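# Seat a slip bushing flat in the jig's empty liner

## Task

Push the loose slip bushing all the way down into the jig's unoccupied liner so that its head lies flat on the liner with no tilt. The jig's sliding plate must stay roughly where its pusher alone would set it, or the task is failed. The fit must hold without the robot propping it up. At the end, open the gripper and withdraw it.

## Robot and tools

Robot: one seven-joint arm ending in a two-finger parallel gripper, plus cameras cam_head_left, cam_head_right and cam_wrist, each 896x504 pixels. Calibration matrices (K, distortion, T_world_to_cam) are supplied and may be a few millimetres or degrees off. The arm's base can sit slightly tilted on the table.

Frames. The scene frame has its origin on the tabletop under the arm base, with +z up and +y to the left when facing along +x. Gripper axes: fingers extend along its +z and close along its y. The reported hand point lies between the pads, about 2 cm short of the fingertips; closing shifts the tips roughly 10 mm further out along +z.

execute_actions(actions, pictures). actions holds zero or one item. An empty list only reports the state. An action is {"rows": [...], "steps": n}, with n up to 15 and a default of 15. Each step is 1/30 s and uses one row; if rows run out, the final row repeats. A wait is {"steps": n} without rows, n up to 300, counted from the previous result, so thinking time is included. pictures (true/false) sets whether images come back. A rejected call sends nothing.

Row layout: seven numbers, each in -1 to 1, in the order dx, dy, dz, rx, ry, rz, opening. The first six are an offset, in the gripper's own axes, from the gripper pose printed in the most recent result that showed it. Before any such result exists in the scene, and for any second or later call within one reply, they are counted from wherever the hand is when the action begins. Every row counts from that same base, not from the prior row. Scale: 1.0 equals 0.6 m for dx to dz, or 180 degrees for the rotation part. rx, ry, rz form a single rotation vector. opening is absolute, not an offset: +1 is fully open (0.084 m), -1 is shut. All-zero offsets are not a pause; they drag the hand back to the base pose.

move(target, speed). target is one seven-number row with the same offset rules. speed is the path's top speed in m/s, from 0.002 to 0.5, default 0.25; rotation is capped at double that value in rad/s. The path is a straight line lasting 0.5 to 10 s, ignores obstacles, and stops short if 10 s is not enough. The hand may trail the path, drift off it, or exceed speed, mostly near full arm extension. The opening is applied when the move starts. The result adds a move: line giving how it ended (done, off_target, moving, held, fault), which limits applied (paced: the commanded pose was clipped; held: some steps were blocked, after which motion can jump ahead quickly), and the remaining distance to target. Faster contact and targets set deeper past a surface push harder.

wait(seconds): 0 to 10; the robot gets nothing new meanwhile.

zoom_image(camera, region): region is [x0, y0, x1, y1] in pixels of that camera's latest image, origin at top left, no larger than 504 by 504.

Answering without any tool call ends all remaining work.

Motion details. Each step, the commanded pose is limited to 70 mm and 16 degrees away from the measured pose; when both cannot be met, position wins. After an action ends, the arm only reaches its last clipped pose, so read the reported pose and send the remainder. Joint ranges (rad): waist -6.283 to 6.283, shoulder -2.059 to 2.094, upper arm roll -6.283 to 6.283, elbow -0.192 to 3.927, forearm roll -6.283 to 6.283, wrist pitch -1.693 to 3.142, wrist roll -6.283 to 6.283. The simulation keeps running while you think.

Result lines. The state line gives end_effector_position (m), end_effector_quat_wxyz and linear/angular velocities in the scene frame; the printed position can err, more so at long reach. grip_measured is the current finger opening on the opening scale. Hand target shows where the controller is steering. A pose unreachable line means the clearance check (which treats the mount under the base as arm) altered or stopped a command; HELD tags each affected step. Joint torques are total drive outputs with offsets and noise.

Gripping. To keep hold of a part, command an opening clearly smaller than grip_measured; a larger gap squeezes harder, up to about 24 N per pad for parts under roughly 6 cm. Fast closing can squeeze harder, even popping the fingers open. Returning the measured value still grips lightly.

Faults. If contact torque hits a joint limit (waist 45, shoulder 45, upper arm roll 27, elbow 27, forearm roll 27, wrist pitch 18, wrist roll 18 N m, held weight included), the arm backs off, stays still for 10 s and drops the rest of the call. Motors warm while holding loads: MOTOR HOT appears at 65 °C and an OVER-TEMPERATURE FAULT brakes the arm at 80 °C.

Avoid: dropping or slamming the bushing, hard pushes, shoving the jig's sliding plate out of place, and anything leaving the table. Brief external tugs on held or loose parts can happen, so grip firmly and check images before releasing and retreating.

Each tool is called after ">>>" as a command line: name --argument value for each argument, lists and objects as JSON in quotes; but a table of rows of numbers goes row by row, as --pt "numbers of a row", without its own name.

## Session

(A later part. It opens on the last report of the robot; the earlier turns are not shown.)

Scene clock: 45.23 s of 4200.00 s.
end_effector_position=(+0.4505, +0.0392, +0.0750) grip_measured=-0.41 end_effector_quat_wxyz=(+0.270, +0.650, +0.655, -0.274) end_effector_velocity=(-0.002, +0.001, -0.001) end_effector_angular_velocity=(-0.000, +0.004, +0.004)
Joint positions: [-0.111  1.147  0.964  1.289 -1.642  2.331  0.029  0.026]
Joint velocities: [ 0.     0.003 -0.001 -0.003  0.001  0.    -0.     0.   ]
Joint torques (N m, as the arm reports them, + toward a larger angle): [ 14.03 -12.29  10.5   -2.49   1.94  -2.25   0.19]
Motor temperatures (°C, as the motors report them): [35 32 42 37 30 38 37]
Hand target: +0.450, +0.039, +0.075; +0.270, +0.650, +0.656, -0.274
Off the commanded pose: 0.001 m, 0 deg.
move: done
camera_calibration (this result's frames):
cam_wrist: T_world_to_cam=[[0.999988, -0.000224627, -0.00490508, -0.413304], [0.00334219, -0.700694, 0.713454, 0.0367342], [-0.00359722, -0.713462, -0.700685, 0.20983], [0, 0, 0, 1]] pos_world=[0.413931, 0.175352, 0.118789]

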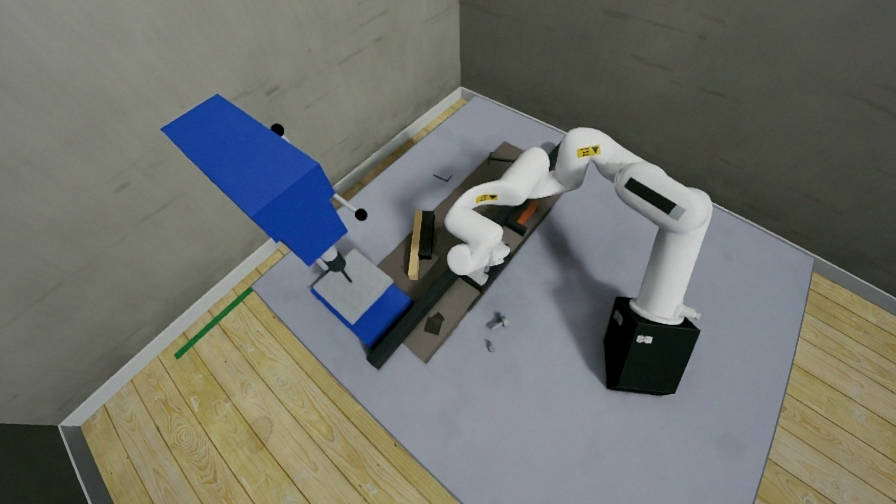

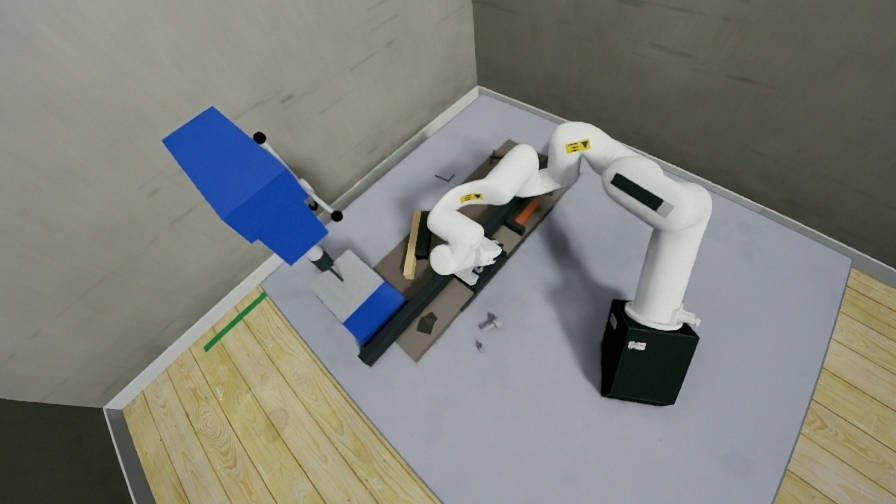

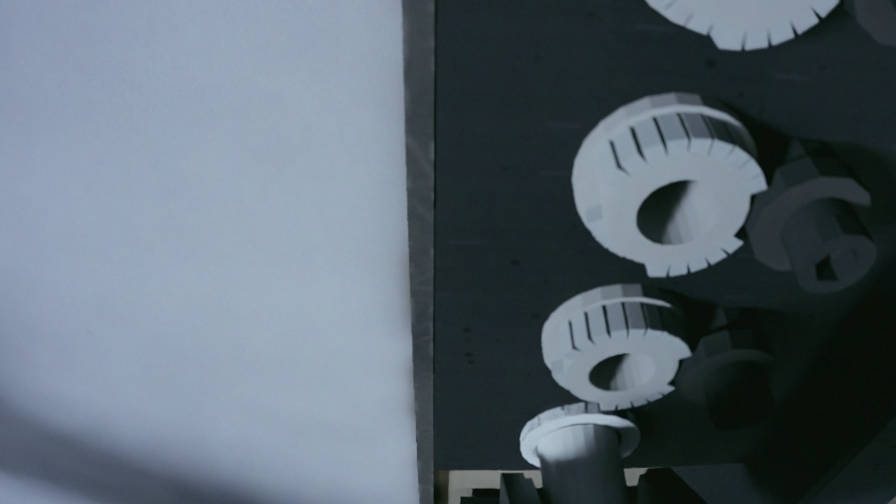

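>>> move --target '[-0.003,0,0.003,0,0,0,-0.7]' --speed 0.003

>>> zoom_image --camera "cam_wrist" --region '[480,320,700,504]'

Scene clock: 47.03 s of 4200.00 s.
end_effector_position=(+0.4503, +0.0366, +0.0747) grip_measured=-0.42 end_effector_quat_wxyz=(+0.270, +0.650, +0.655, -0.274) end_effector_velocity=(+0.000, +0.000, +0.000) end_effector_angular_velocity=(+0.001, -0.001, -0.001)
Joint positions: [-0.118  1.142  0.965  1.282 -1.641  2.329  0.028  0.026]
Joint velocities: [ 0.    -0.001 -0.     0.001  0.    -0.001 -0.    -0.   ]
Joint torques (N m, as the arm reports them, + toward a larger angle): [ 15.27 -14.32  11.43  -2.13   1.47  -1.88   0.12]
Motor temperatures (°C, as the motors report them): [35 32 41 37 30 38 37]
Hand target: +0.451, +0.037, +0.075; +0.270, +0.650, +0.655, -0.274
Off the commanded pose: 0.000 m, 0 deg.
move: done
camera_calibration (this result's frames):
cam_wrist: T_world_to_cam=[[0.999985, -0.000174671, -0.00550443, -0.413098], [0.00380573, -0.70053, 0.713613, 0.0348836], [-0.00398066, -0.713623, -0.700518, 0.207944], [0, 0, 0, 1]] pos_world=[0.413787, 0.172759, 0.118502]

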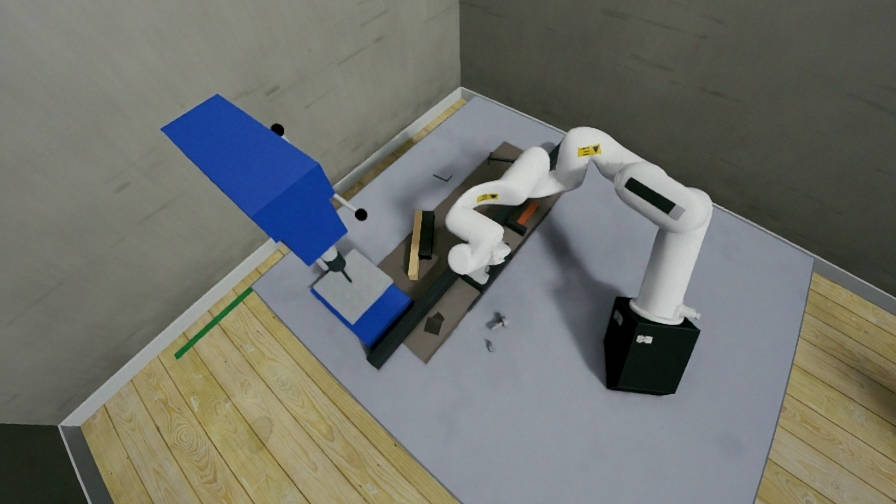

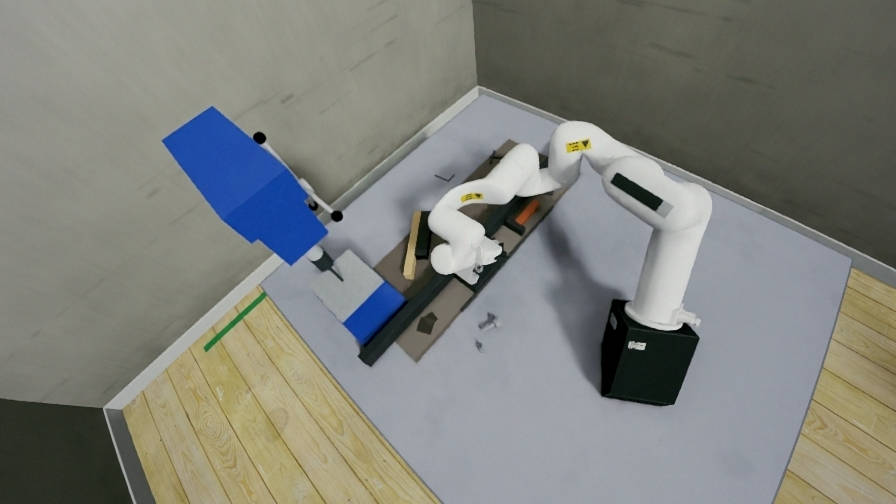

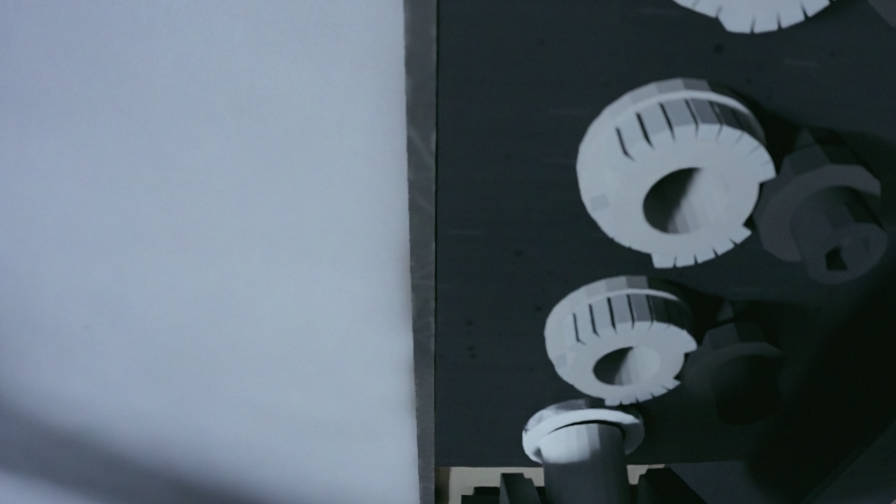

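Region (480, 320, 700, 504) of cam_wrist's 896x504 image, scaled by 2.291, with more detail than that image has; it fills the top 422 rows of this view, and the rest is white.

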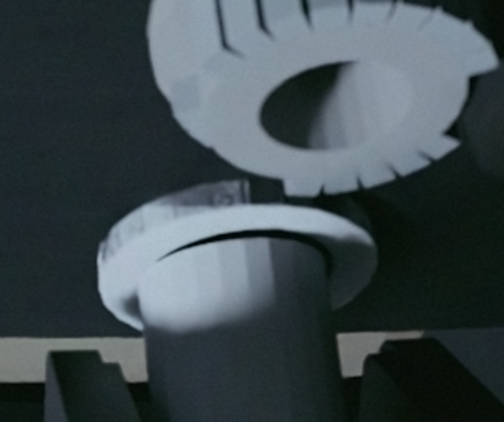

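>>> move --target '[-0.04,0,-0.04,0,0,0,-1]' --speed 0.05

>>> move --target '[0.004,-0.138,-0.004,0,0,0,-1]' --speed 0.15

>>> move --target '[0.082,0,0.082,0,0,0,-1]' --speed 0.06

Scene clock: 49.30 s of 4200.00 s.
end_effector_position=(+0.4505, +0.0366, +0.1084) grip_measured=-0.42 end_effector_quat_wxyz=(+0.270, +0.650, +0.655, -0.274) end_effector_velocity=(-0.000, -0.002, -0.001) end_effector_angular_velocity=(-0.005, +0.002, -0.001)
Joint positions: [-0.095  1.107  1.011  1.274 -1.582  2.372  0.033  0.026]
Joint velocities: [-0.001 -0.001 -0.002  0.     0.001  0.002 -0.     0.   ]
Joint torques (N m, as the arm reports them, + toward a larger angle): [ 19.64 -20.93  15.9   -0.61   0.19   0.21   0.19]
Motor temperatures (°C, as the motors report them): [35 32 41 37 30 38 37]
Hand target: +0.451, +0.037, +0.109; +0.270, +0.650, +0.656, -0.274
Off the commanded pose: 0.000 m, 0 deg.
move: done
camera_calibration (this result's frames):
cam_wrist: T_world_to_cam=[[0.999983, -0.000119155, -0.00577734, -0.413074], [0.00404124, -0.700208, 0.713927, 0.0106948], [-0.00413041, -0.713939, -0.700196, 0.231574], [0, 0, 0, 1]] pos_world=[0.413981, 0.172769, 0.152125]

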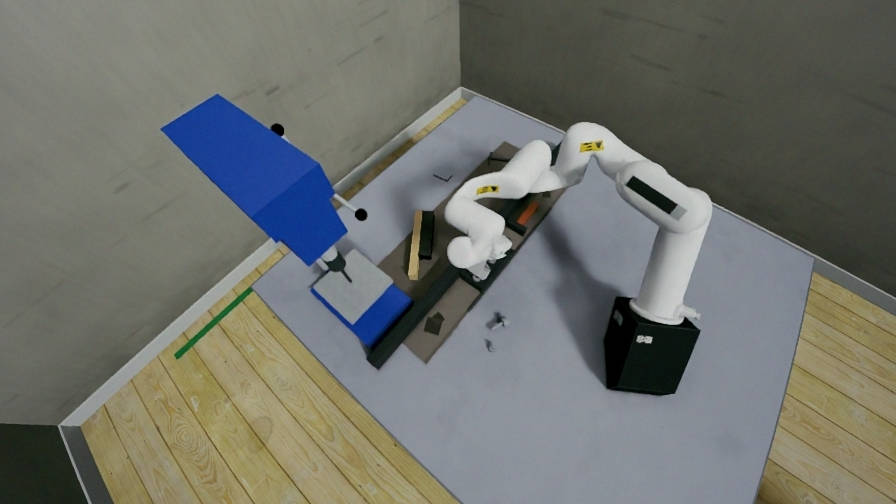

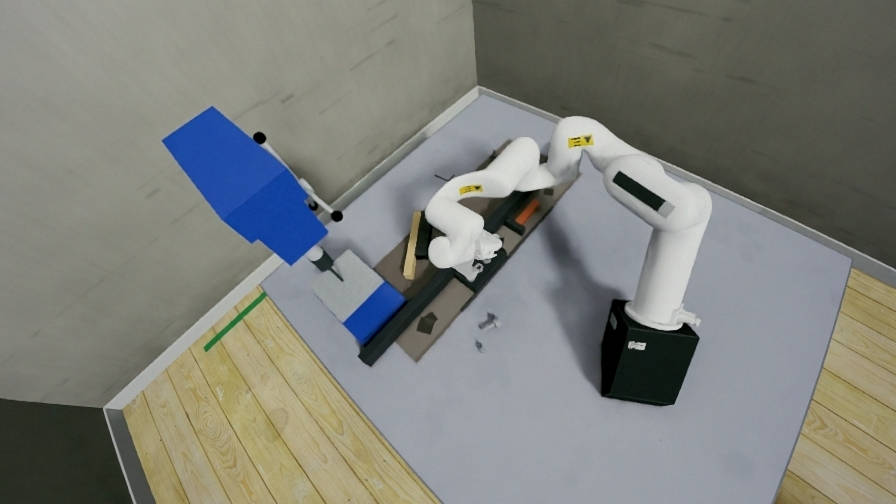

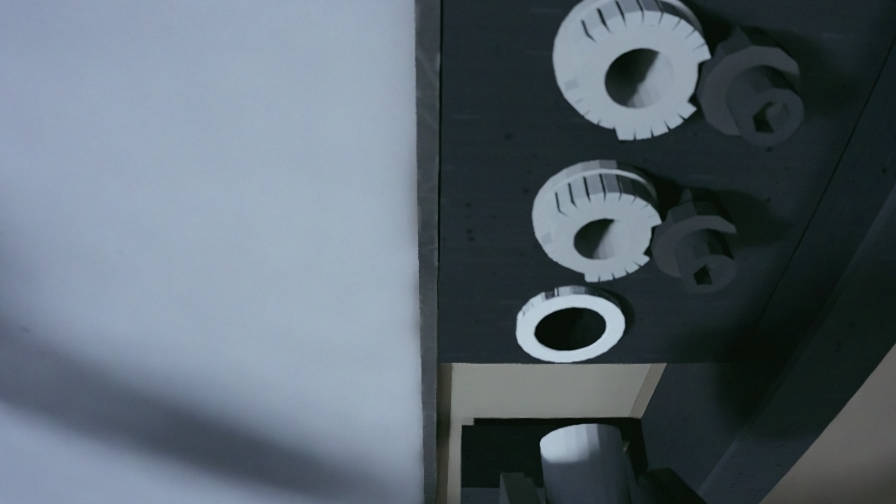

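Scene clock: 50.23 s of 4200.00 s.
end_effector_position=(+0.3682, +0.0393, +0.1091) grip_measured=-0.42 end_effector_quat_wxyz=(+0.270, +0.650, +0.655, -0.274) end_effector_velocity=(-0.002, -0.000, -0.001) end_effector_angular_velocity=(+0.001, +0.001, -0.001)
Joint positions: [-0.127  1.144  1.038  1.091 -1.431  2.391  0.296  0.026]
Joint velocities: [-0.001  0.001 -0.    -0.003  0.003 -0.001  0.005  0.   ]
Joint torques (N m, as the arm reports them, + toward a larger angle): [ 18.04 -17.21  15.18  -1.5    0.73   0.15   0.18]
Motor temperatures (°C, as the motors report them): [35 32 42 37 30 38 37]
Hand target: +0.368, +0.039, +0.109; +0.270, +0.650, +0.655, -0.274
Off the commanded pose: 0.001 m, 0 deg.
move: done
camera_calibration (this result's frames):
cam_wrist: T_world_to_cam=[[0.999987, -0.000702616, -0.00513541, -0.330796], [0.00317616, -0.699901, 0.714233, 0.012681], [-0.00409611, -0.71424, -0.699889, 0.233636], [0, 0, 0, 1]] pos_world=[0.331708, 0.175515, 0.152763]

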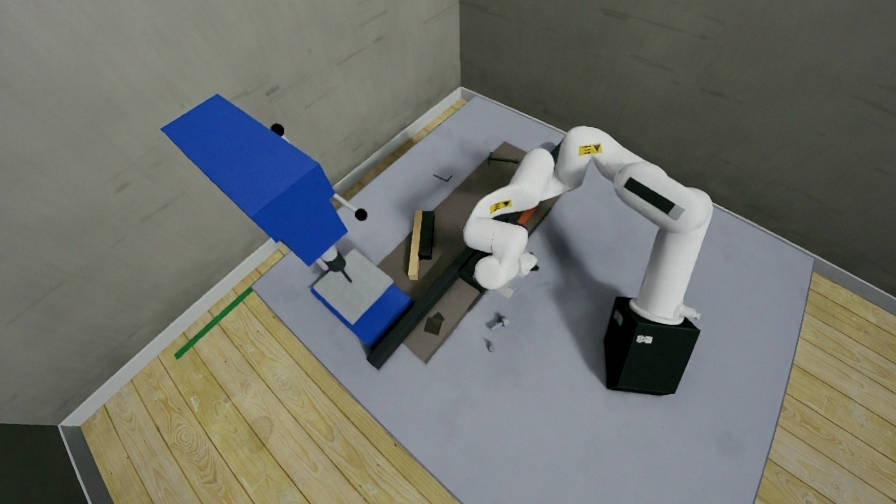

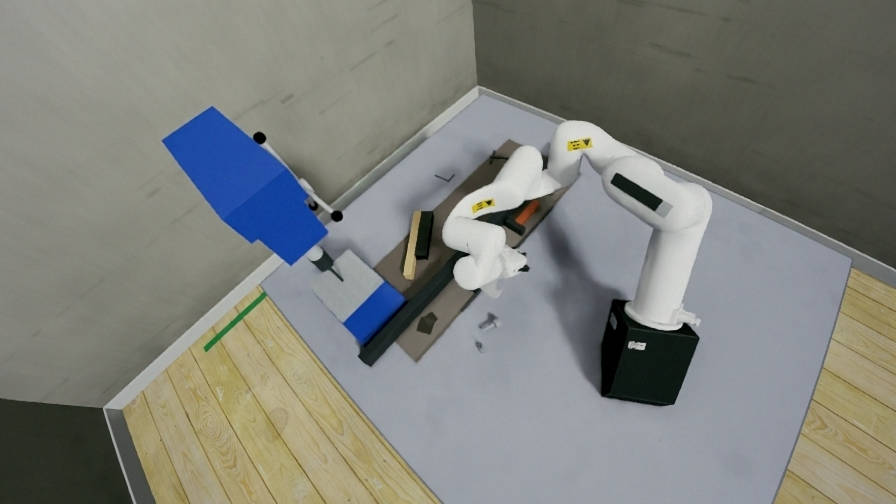

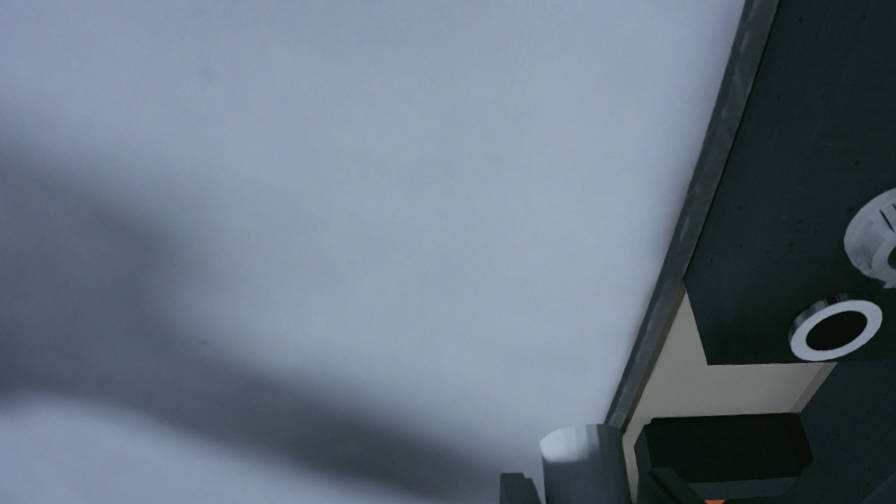

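Scene clock: 51.70 s of 4200.00 s.
end_effector_position=(+0.3677, +0.0392, +0.0398) grip_measured=-0.42 end_effector_quat_wxyz=(+0.270, +0.650, +0.655, -0.274) end_effector_velocity=(+0.001, +0.001, +0.000) end_effector_angular_velocity=(+0.002, -0.002, +0.000)
Joint positions: [-0.17   1.208  0.92   1.112 -1.583  2.306  0.262  0.026]
Joint velocities: [ 0.001  0.     0.001  0.001 -0.002 -0.    -0.001 -0.   ]
Joint torques (N m, as the arm reports them, + toward a larger angle): [ 17.33 -16.39  14.93  -3.08   0.66   0.13   0.25]
Motor temperatures (°C, as the motors report them): [35 32 42 37 30 38 37]
Hand target: +0.368, +0.039, +0.040; +0.270, +0.650, +0.655, -0.274
Off the commanded pose: 0.000 m, 0 deg.
move: done
camera_calibration (this result's frames):
cam_wrist: T_world_to_cam=[[0.999987, -0.000880535, -0.00500628, -0.330685], [0.00295727, -0.70027, 0.713872, 0.0622249], [-0.00413434, -0.713878, -0.700258, 0.185053], [0, 0, 0, 1]] pos_world=[0.331262, 0.175388, 0.0835086]

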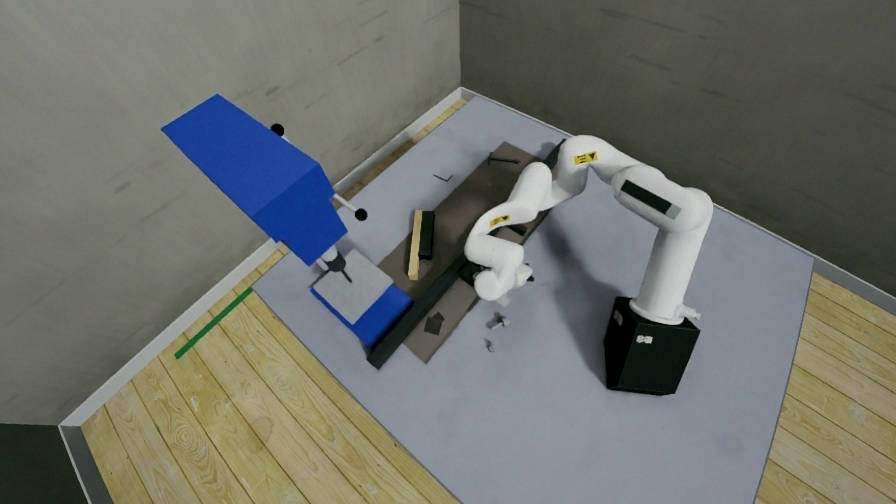

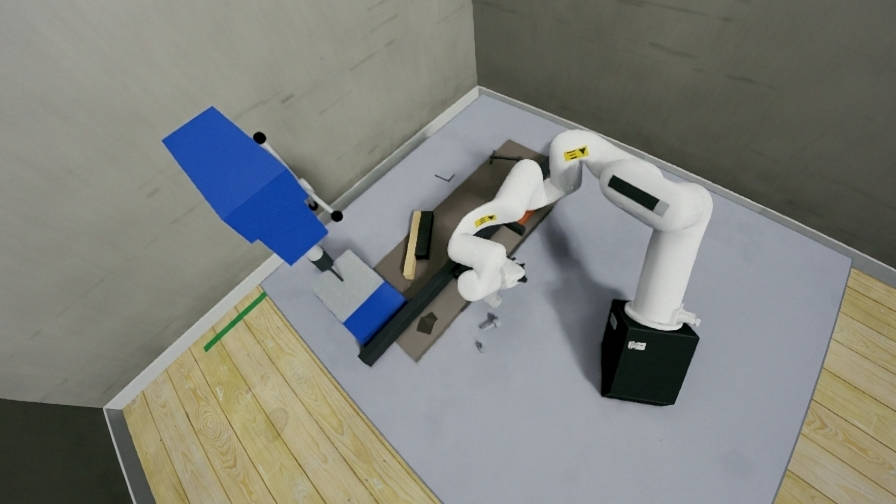

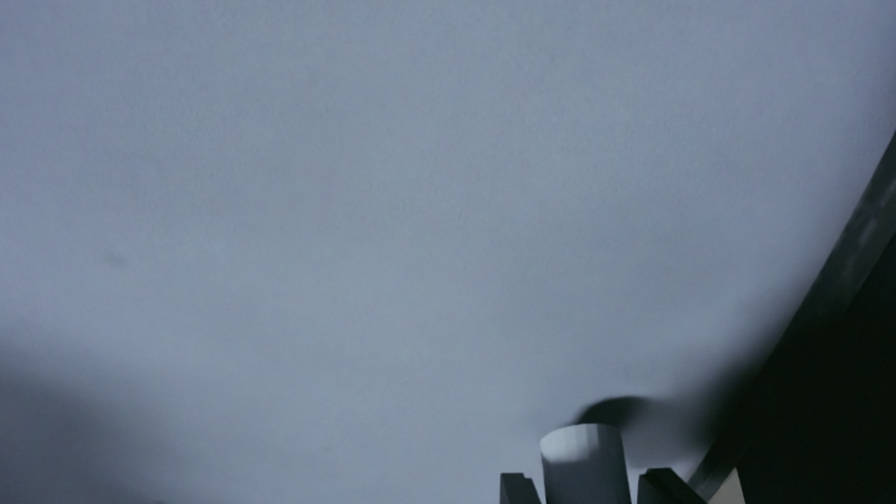

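>>> move --target '[0.011,0,0.011,0,0,0,-1]' --speed 0.008

Scene clock: 53.40 s of 4200.00 s.
end_effector_position=(+0.3682, +0.0399, +0.0319) grip_measured=-0.42 end_effector_quat_wxyz=(+0.270, +0.650, +0.655, -0.273) end_effector_velocity=(+0.000, -0.002, -0.005) end_effector_angular_velocity=(-0.003, +0.003, -0.009)
Joint positions: [-0.173  1.218  0.907  1.118 -1.603  2.296  0.257  0.026]
Joint velocities: [-0.008  0.004 -0.006  0.006 -0.008 -0.004 -0.001 -0.   ]
Joint torques (N m, as the arm reports them, + toward a larger angle): [ 12.73 -13.5   10.08  -1.52  -0.95  -1.56   0.15]
Motor temperatures (°C, as the motors report them): [35 32 42 37 30 38 37]
Hand target: +0.368, +0.039, +0.030; +0.270, +0.650, +0.655, -0.274
Off the commanded pose: 0.002 m, 0 deg.
move: done
camera_calibration (this result's frames):
cam_wrist: T_world_to_cam=[[0.999996, -0.0000491328, -0.00295908, -0.331309], [0.0020739, -0.70166, 0.712509, 0.0688086], [-0.00211127, -0.712512, -0.701657, 0.179296], [0, 0, 0, 1]] pos_world=[0.331543, 0.176015, 0.0757972]

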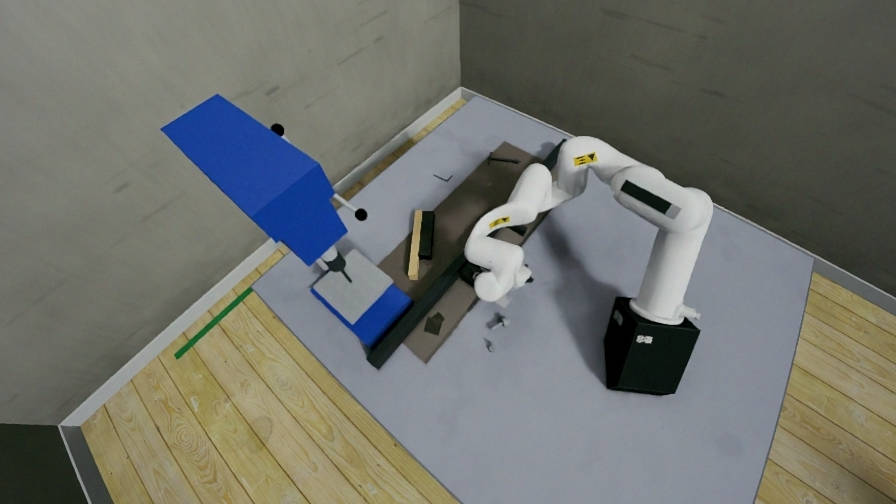

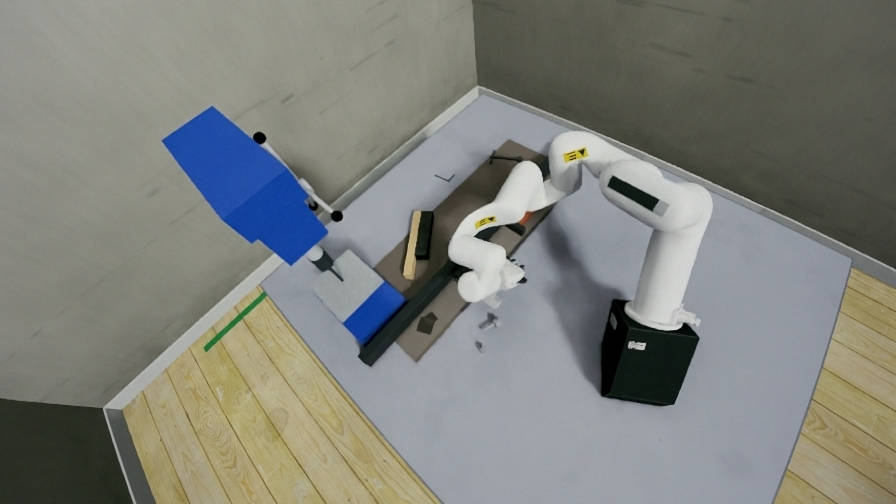

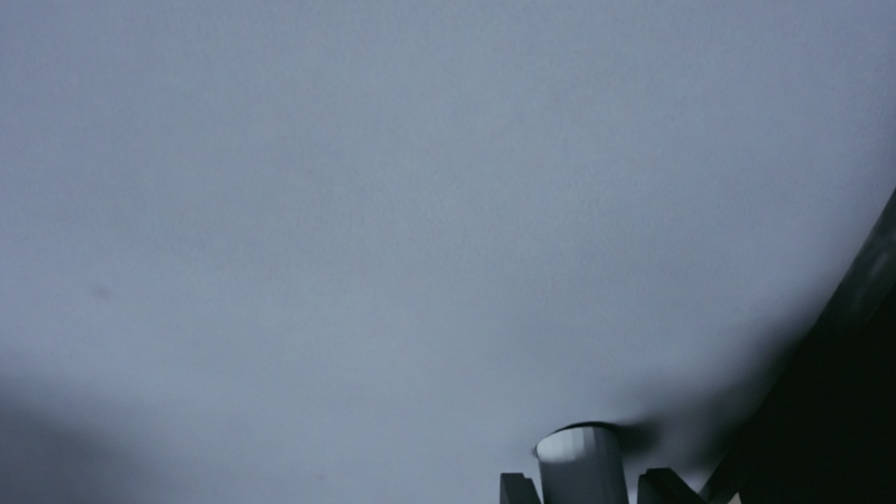

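Contact at ≈.032. Release slowly and back off.

>>> execute_actions --actions '[{"rows":[[0,0,0,0,0,0,-0.6],[0,0,0,0,0,0,-0.5],[0,0,0,0,0,0,-0.44],[0,0,0,0,0,0,-0.4],[0,0,0,0,0,0,-0.36],[0,0,0,0,0,0,-0.32],[0,0,0,0,0,0,-0.25],[0,0,0,0,0,0,-0.15],[0,0,0,0,0,0,0],[0,0,0,0,0,0,0.1]],"steps":15}]' --pictures false

>>> move --target '[-0.05,0,-0.09,0,0,0,0.1]' --speed 0.08

Scene clock: 54.47 s of 4200.00 s.
end_effector_position=(+0.3681, +0.0396, +0.0314) grip_measured=+0.09 end_effector_quat_wxyz=(+0.270, +0.650, +0.655, -0.273) end_effector_velocity=(+0.001, +0.002, +0.004) end_effector_angular_velocity=(+0.003, -0.005, +0.003)
Joint positions: [-0.173  1.216  0.905  1.118 -1.602  2.294  0.257  0.048]
Joint velocities: [ 0.005 -0.003  0.007 -0.001  0.003  0.004  0.     0.001]
Joint torques (N m, as the arm reports them, + toward a larger angle): [ 17.41 -16.42  14.8   -3.37   0.72   0.11   0.14]
Motor temperatures (°C, as the motors report them): [35 32 42 37 30 38 37]
Hand target: +0.368, +0.040, +0.032; +0.270, +0.650, +0.655, -0.273
Off the commanded pose: 0.001 m, 0 deg.
Steps of this call (steps 1 to 17: nothing new was sent; steps 18 to 32: all 15 steps of this action). Readings (end_effector_position):
18: (+0.3677, +0.0392, +0.0306)
19: (+0.3678, +0.0392, +0.0307)
21: (+0.3678, +0.0393, +0.0308)
25: (+0.3675, +0.0385, +0.0295)
32: the state above

Scene clock: 55.80 s of 4200.00 s.
end_effector_position=(+0.3684, +0.0567, +0.0908) grip_measured=+0.09 end_effector_quat_wxyz=(+0.271, +0.650, +0.655, -0.273) end_effector_velocity=(-0.000, -0.001, -0.001) end_effector_angular_velocity=(-0.005, +0.003, -0.002)
Joint positions: [-0.093  1.199  0.994  1.147 -1.476  2.376  0.292  0.048]
Joint velocities: [-0.001  0.001 -0.002  0.002  0.002  0.002  0.001  0.   ]
Joint torques (N m, as the arm reports them, + toward a larger angle): [ 18.4  -17.15  15.29  -2.08   0.76   0.08   0.17]
Motor temperatures (°C, as the motors report them): [35 32 42 37 30 38 37]
Hand target: +0.368, +0.057, +0.091; +0.270, +0.650, +0.655, -0.273
Off the commanded pose: 0.000 m, 0 deg.
move: done
camera_calibration (this result's frames):
cam_wrist: T_world_to_cam=[[0.999994, -0.000108547, -0.00331594, -0.331259], [0.00228849, -0.701065, 0.713094, 0.0384159], [-0.0024021, -0.713097, -0.701061, 0.232667], [0, 0, 0, 1]] pos_world=[0.331729, 0.19281, 0.134621]

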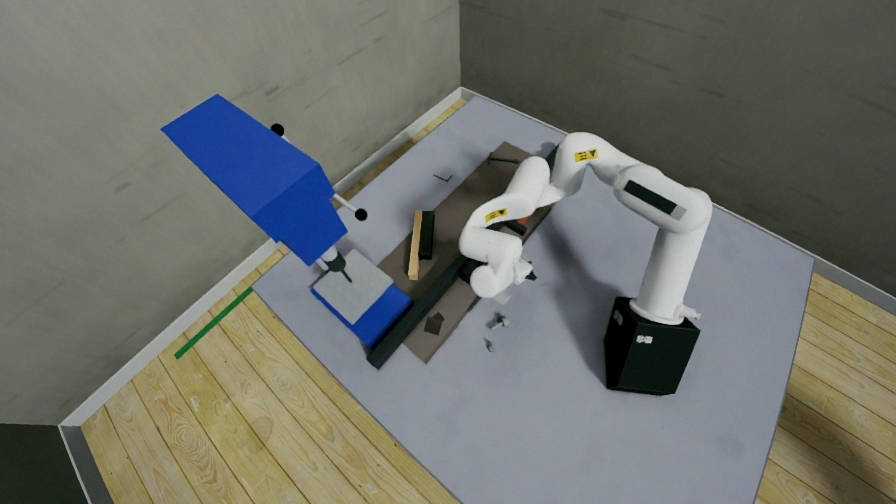

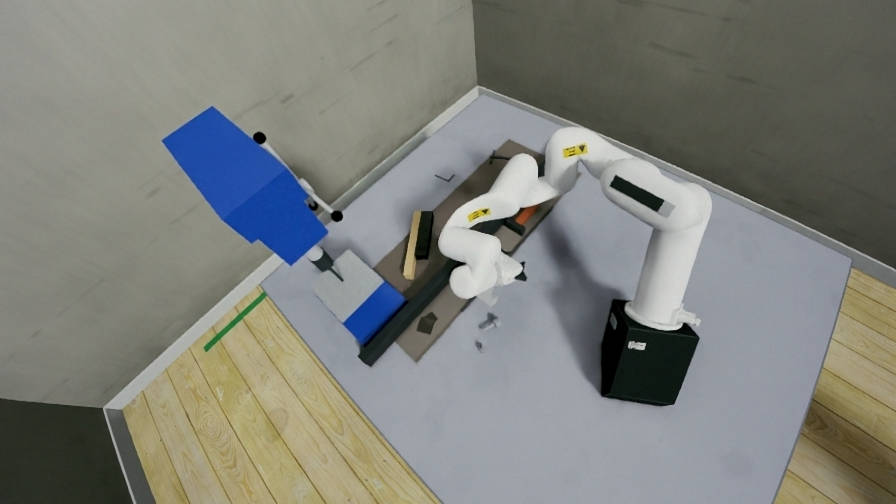

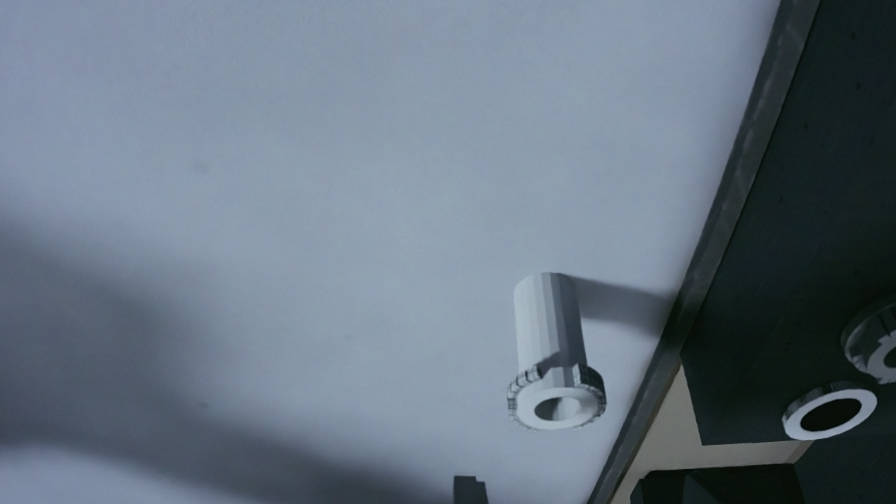

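>>> move --target '[0.041,-0.003,0.068,0,0,0,0.1]' --speed 0.08

>>> execute_actions --actions '[{"rows":[[0,0,0,0,0,0,0],[0,0,0,0,0,0,-0.1],[0,0,0,0,0,0,-0.2],[0,0,0,0,0,0,-0.28],[0,0,0,0,0,0,-0.34],[0,0,0,0,0,0,-0.4],[0,0,0,0,0,0,-0.46],[0,0,0,0,0,0,-0.52],[0,0,0,0,0,0,-0.6],[0,0,0,0,0,0,-0.7],[0,0,0,0,0,0,-0.8],[0,0,0,0,0,0,-0.9],[0,0,0,0,0,0,-1]],"steps":15}]'

Scene clock: 58.03 s of 4200.00 s.
end_effector_position=(+0.3665, +0.0453, +0.0450) grip_measured=+0.09 end_effector_quat_wxyz=(+0.270, +0.650, +0.655, -0.273) end_effector_velocity=(+0.000, -0.000, -0.001) end_effector_angular_velocity=(-0.001, -0.000, -0.001)
Joint positions: [-0.152  1.217  0.926  1.123 -1.571  2.314  0.271  0.048]
Joint velocities: [-0.001  0.    -0.002  0.001 -0.002 -0.001 -0.    -0.   ]
Joint torques (N m, as the arm reports them, + toward a larger angle): [ 17.74 -16.17  14.92  -3.1    0.76   0.11   0.19]
Motor temperatures (°C, as the motors report them): [35 32 42 37 30 38 37]
Hand target: +0.366, +0.045, +0.045; +0.271, +0.650, +0.655, -0.273
Off the commanded pose: 0.000 m, 0 deg.
move: done
camera_calibration (this result's frames):
cam_wrist: T_world_to_cam=[[0.999995, -0.000113209, -0.00303258, -0.329498], [0.00208156, -0.701581, 0.712586, 0.0633362], [-0.00220827, -0.712589, -0.701578, 0.19236], [0, 0, 0, 1]] pos_world=[0.329789, 0.181472, 0.0888235]

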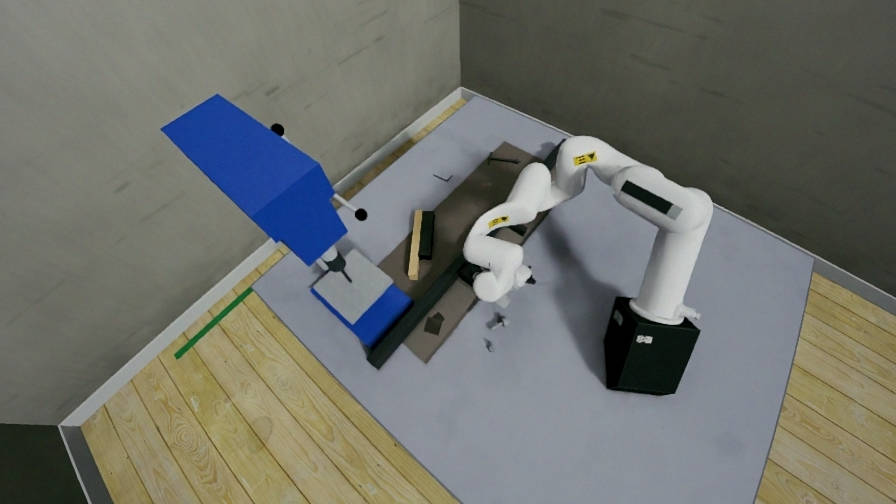

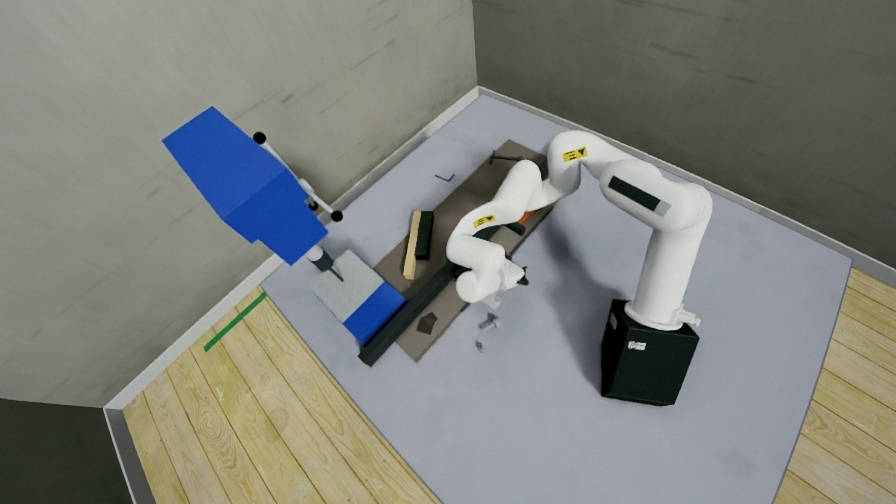

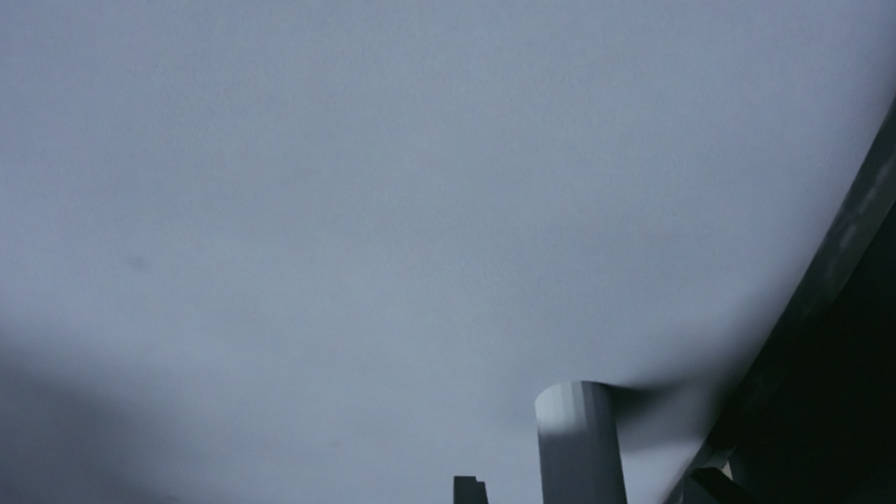

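Scene clock: 58.53 s of 4200.00 s.
end_effector_position=(+0.3665, +0.0454, +0.0450) grip_measured=-0.42 end_effector_quat_wxyz=(+0.270, +0.650, +0.655, -0.273) end_effector_velocity=(-0.000, +0.000, -0.000) end_effector_angular_velocity=(+0.001, +0.001, +0.000)
Joint positions: [-0.152  1.217  0.926  1.123 -1.571  2.314  0.271  0.026]
Joint velocities: [ 0.     0.001  0.    -0.     0.    -0.     0.     0.   ]
Joint torques (N m, as the arm reports them, + toward a larger angle): [ 17.52 -16.26  14.78  -2.99   0.7   -0.12   0.1 ]
Motor temperatures (°C, as the motors report them): [35 32 42 37 30 38 37]
Hand target: +0.366, +0.045, +0.045; +0.270, +0.650, +0.655, -0.273
Off the commanded pose: 0.000 m, 0 deg.
Steps of this call (steps 1 to 15: all 15 steps of this action). Readings (end_effector_position):
1: (+0.3665, +0.0453, +0.0449)
2: (+0.3664, +0.0453, +0.0449)
4: (+0.3665, +0.0454, +0.0450)
8: (+0.3665, +0.0454, +0.0451)
15: the state above
camera_calibration (this result's frames):
cam_wrist: T_world_to_cam=[[0.999996, -0.0000795593, -0.00287856, -0.329547], [0.00199516, -0.701668, 0.712501, 0.0633476], [-0.00207648, -0.712504, -0.701665, 0.192402], [0, 0, 0, 1]] pos_world=[0.329819, 0.18151, 0.0889178]

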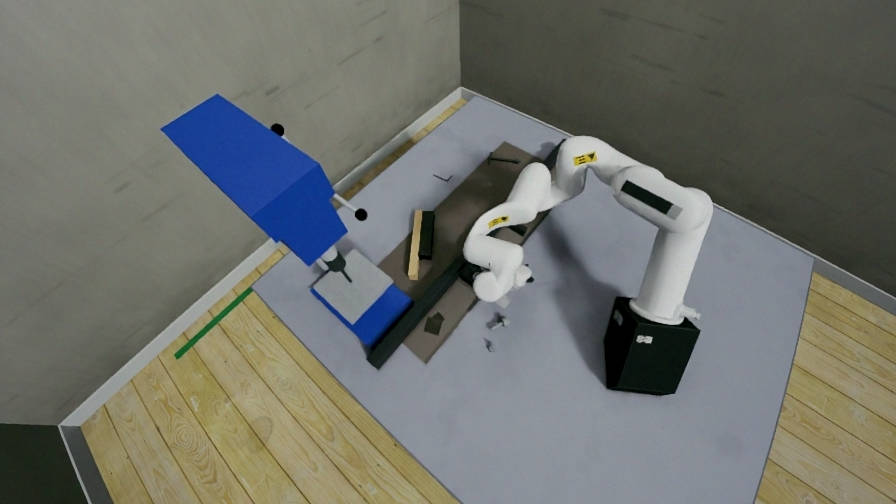

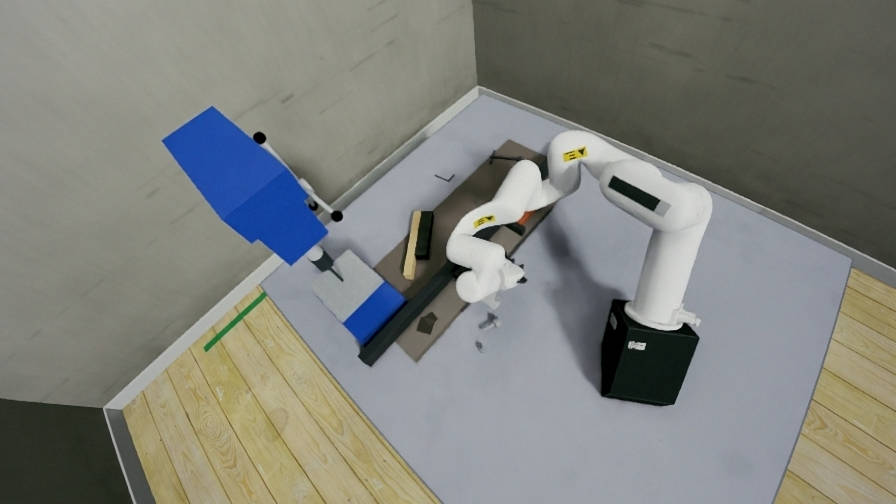

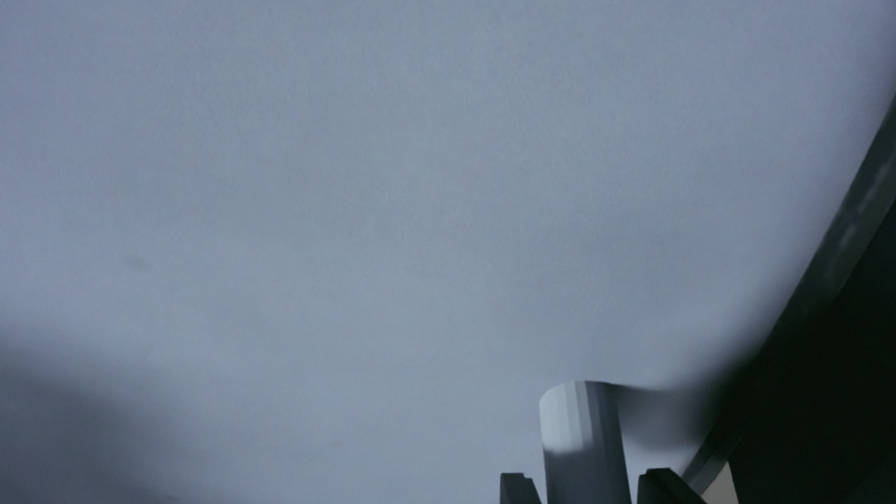

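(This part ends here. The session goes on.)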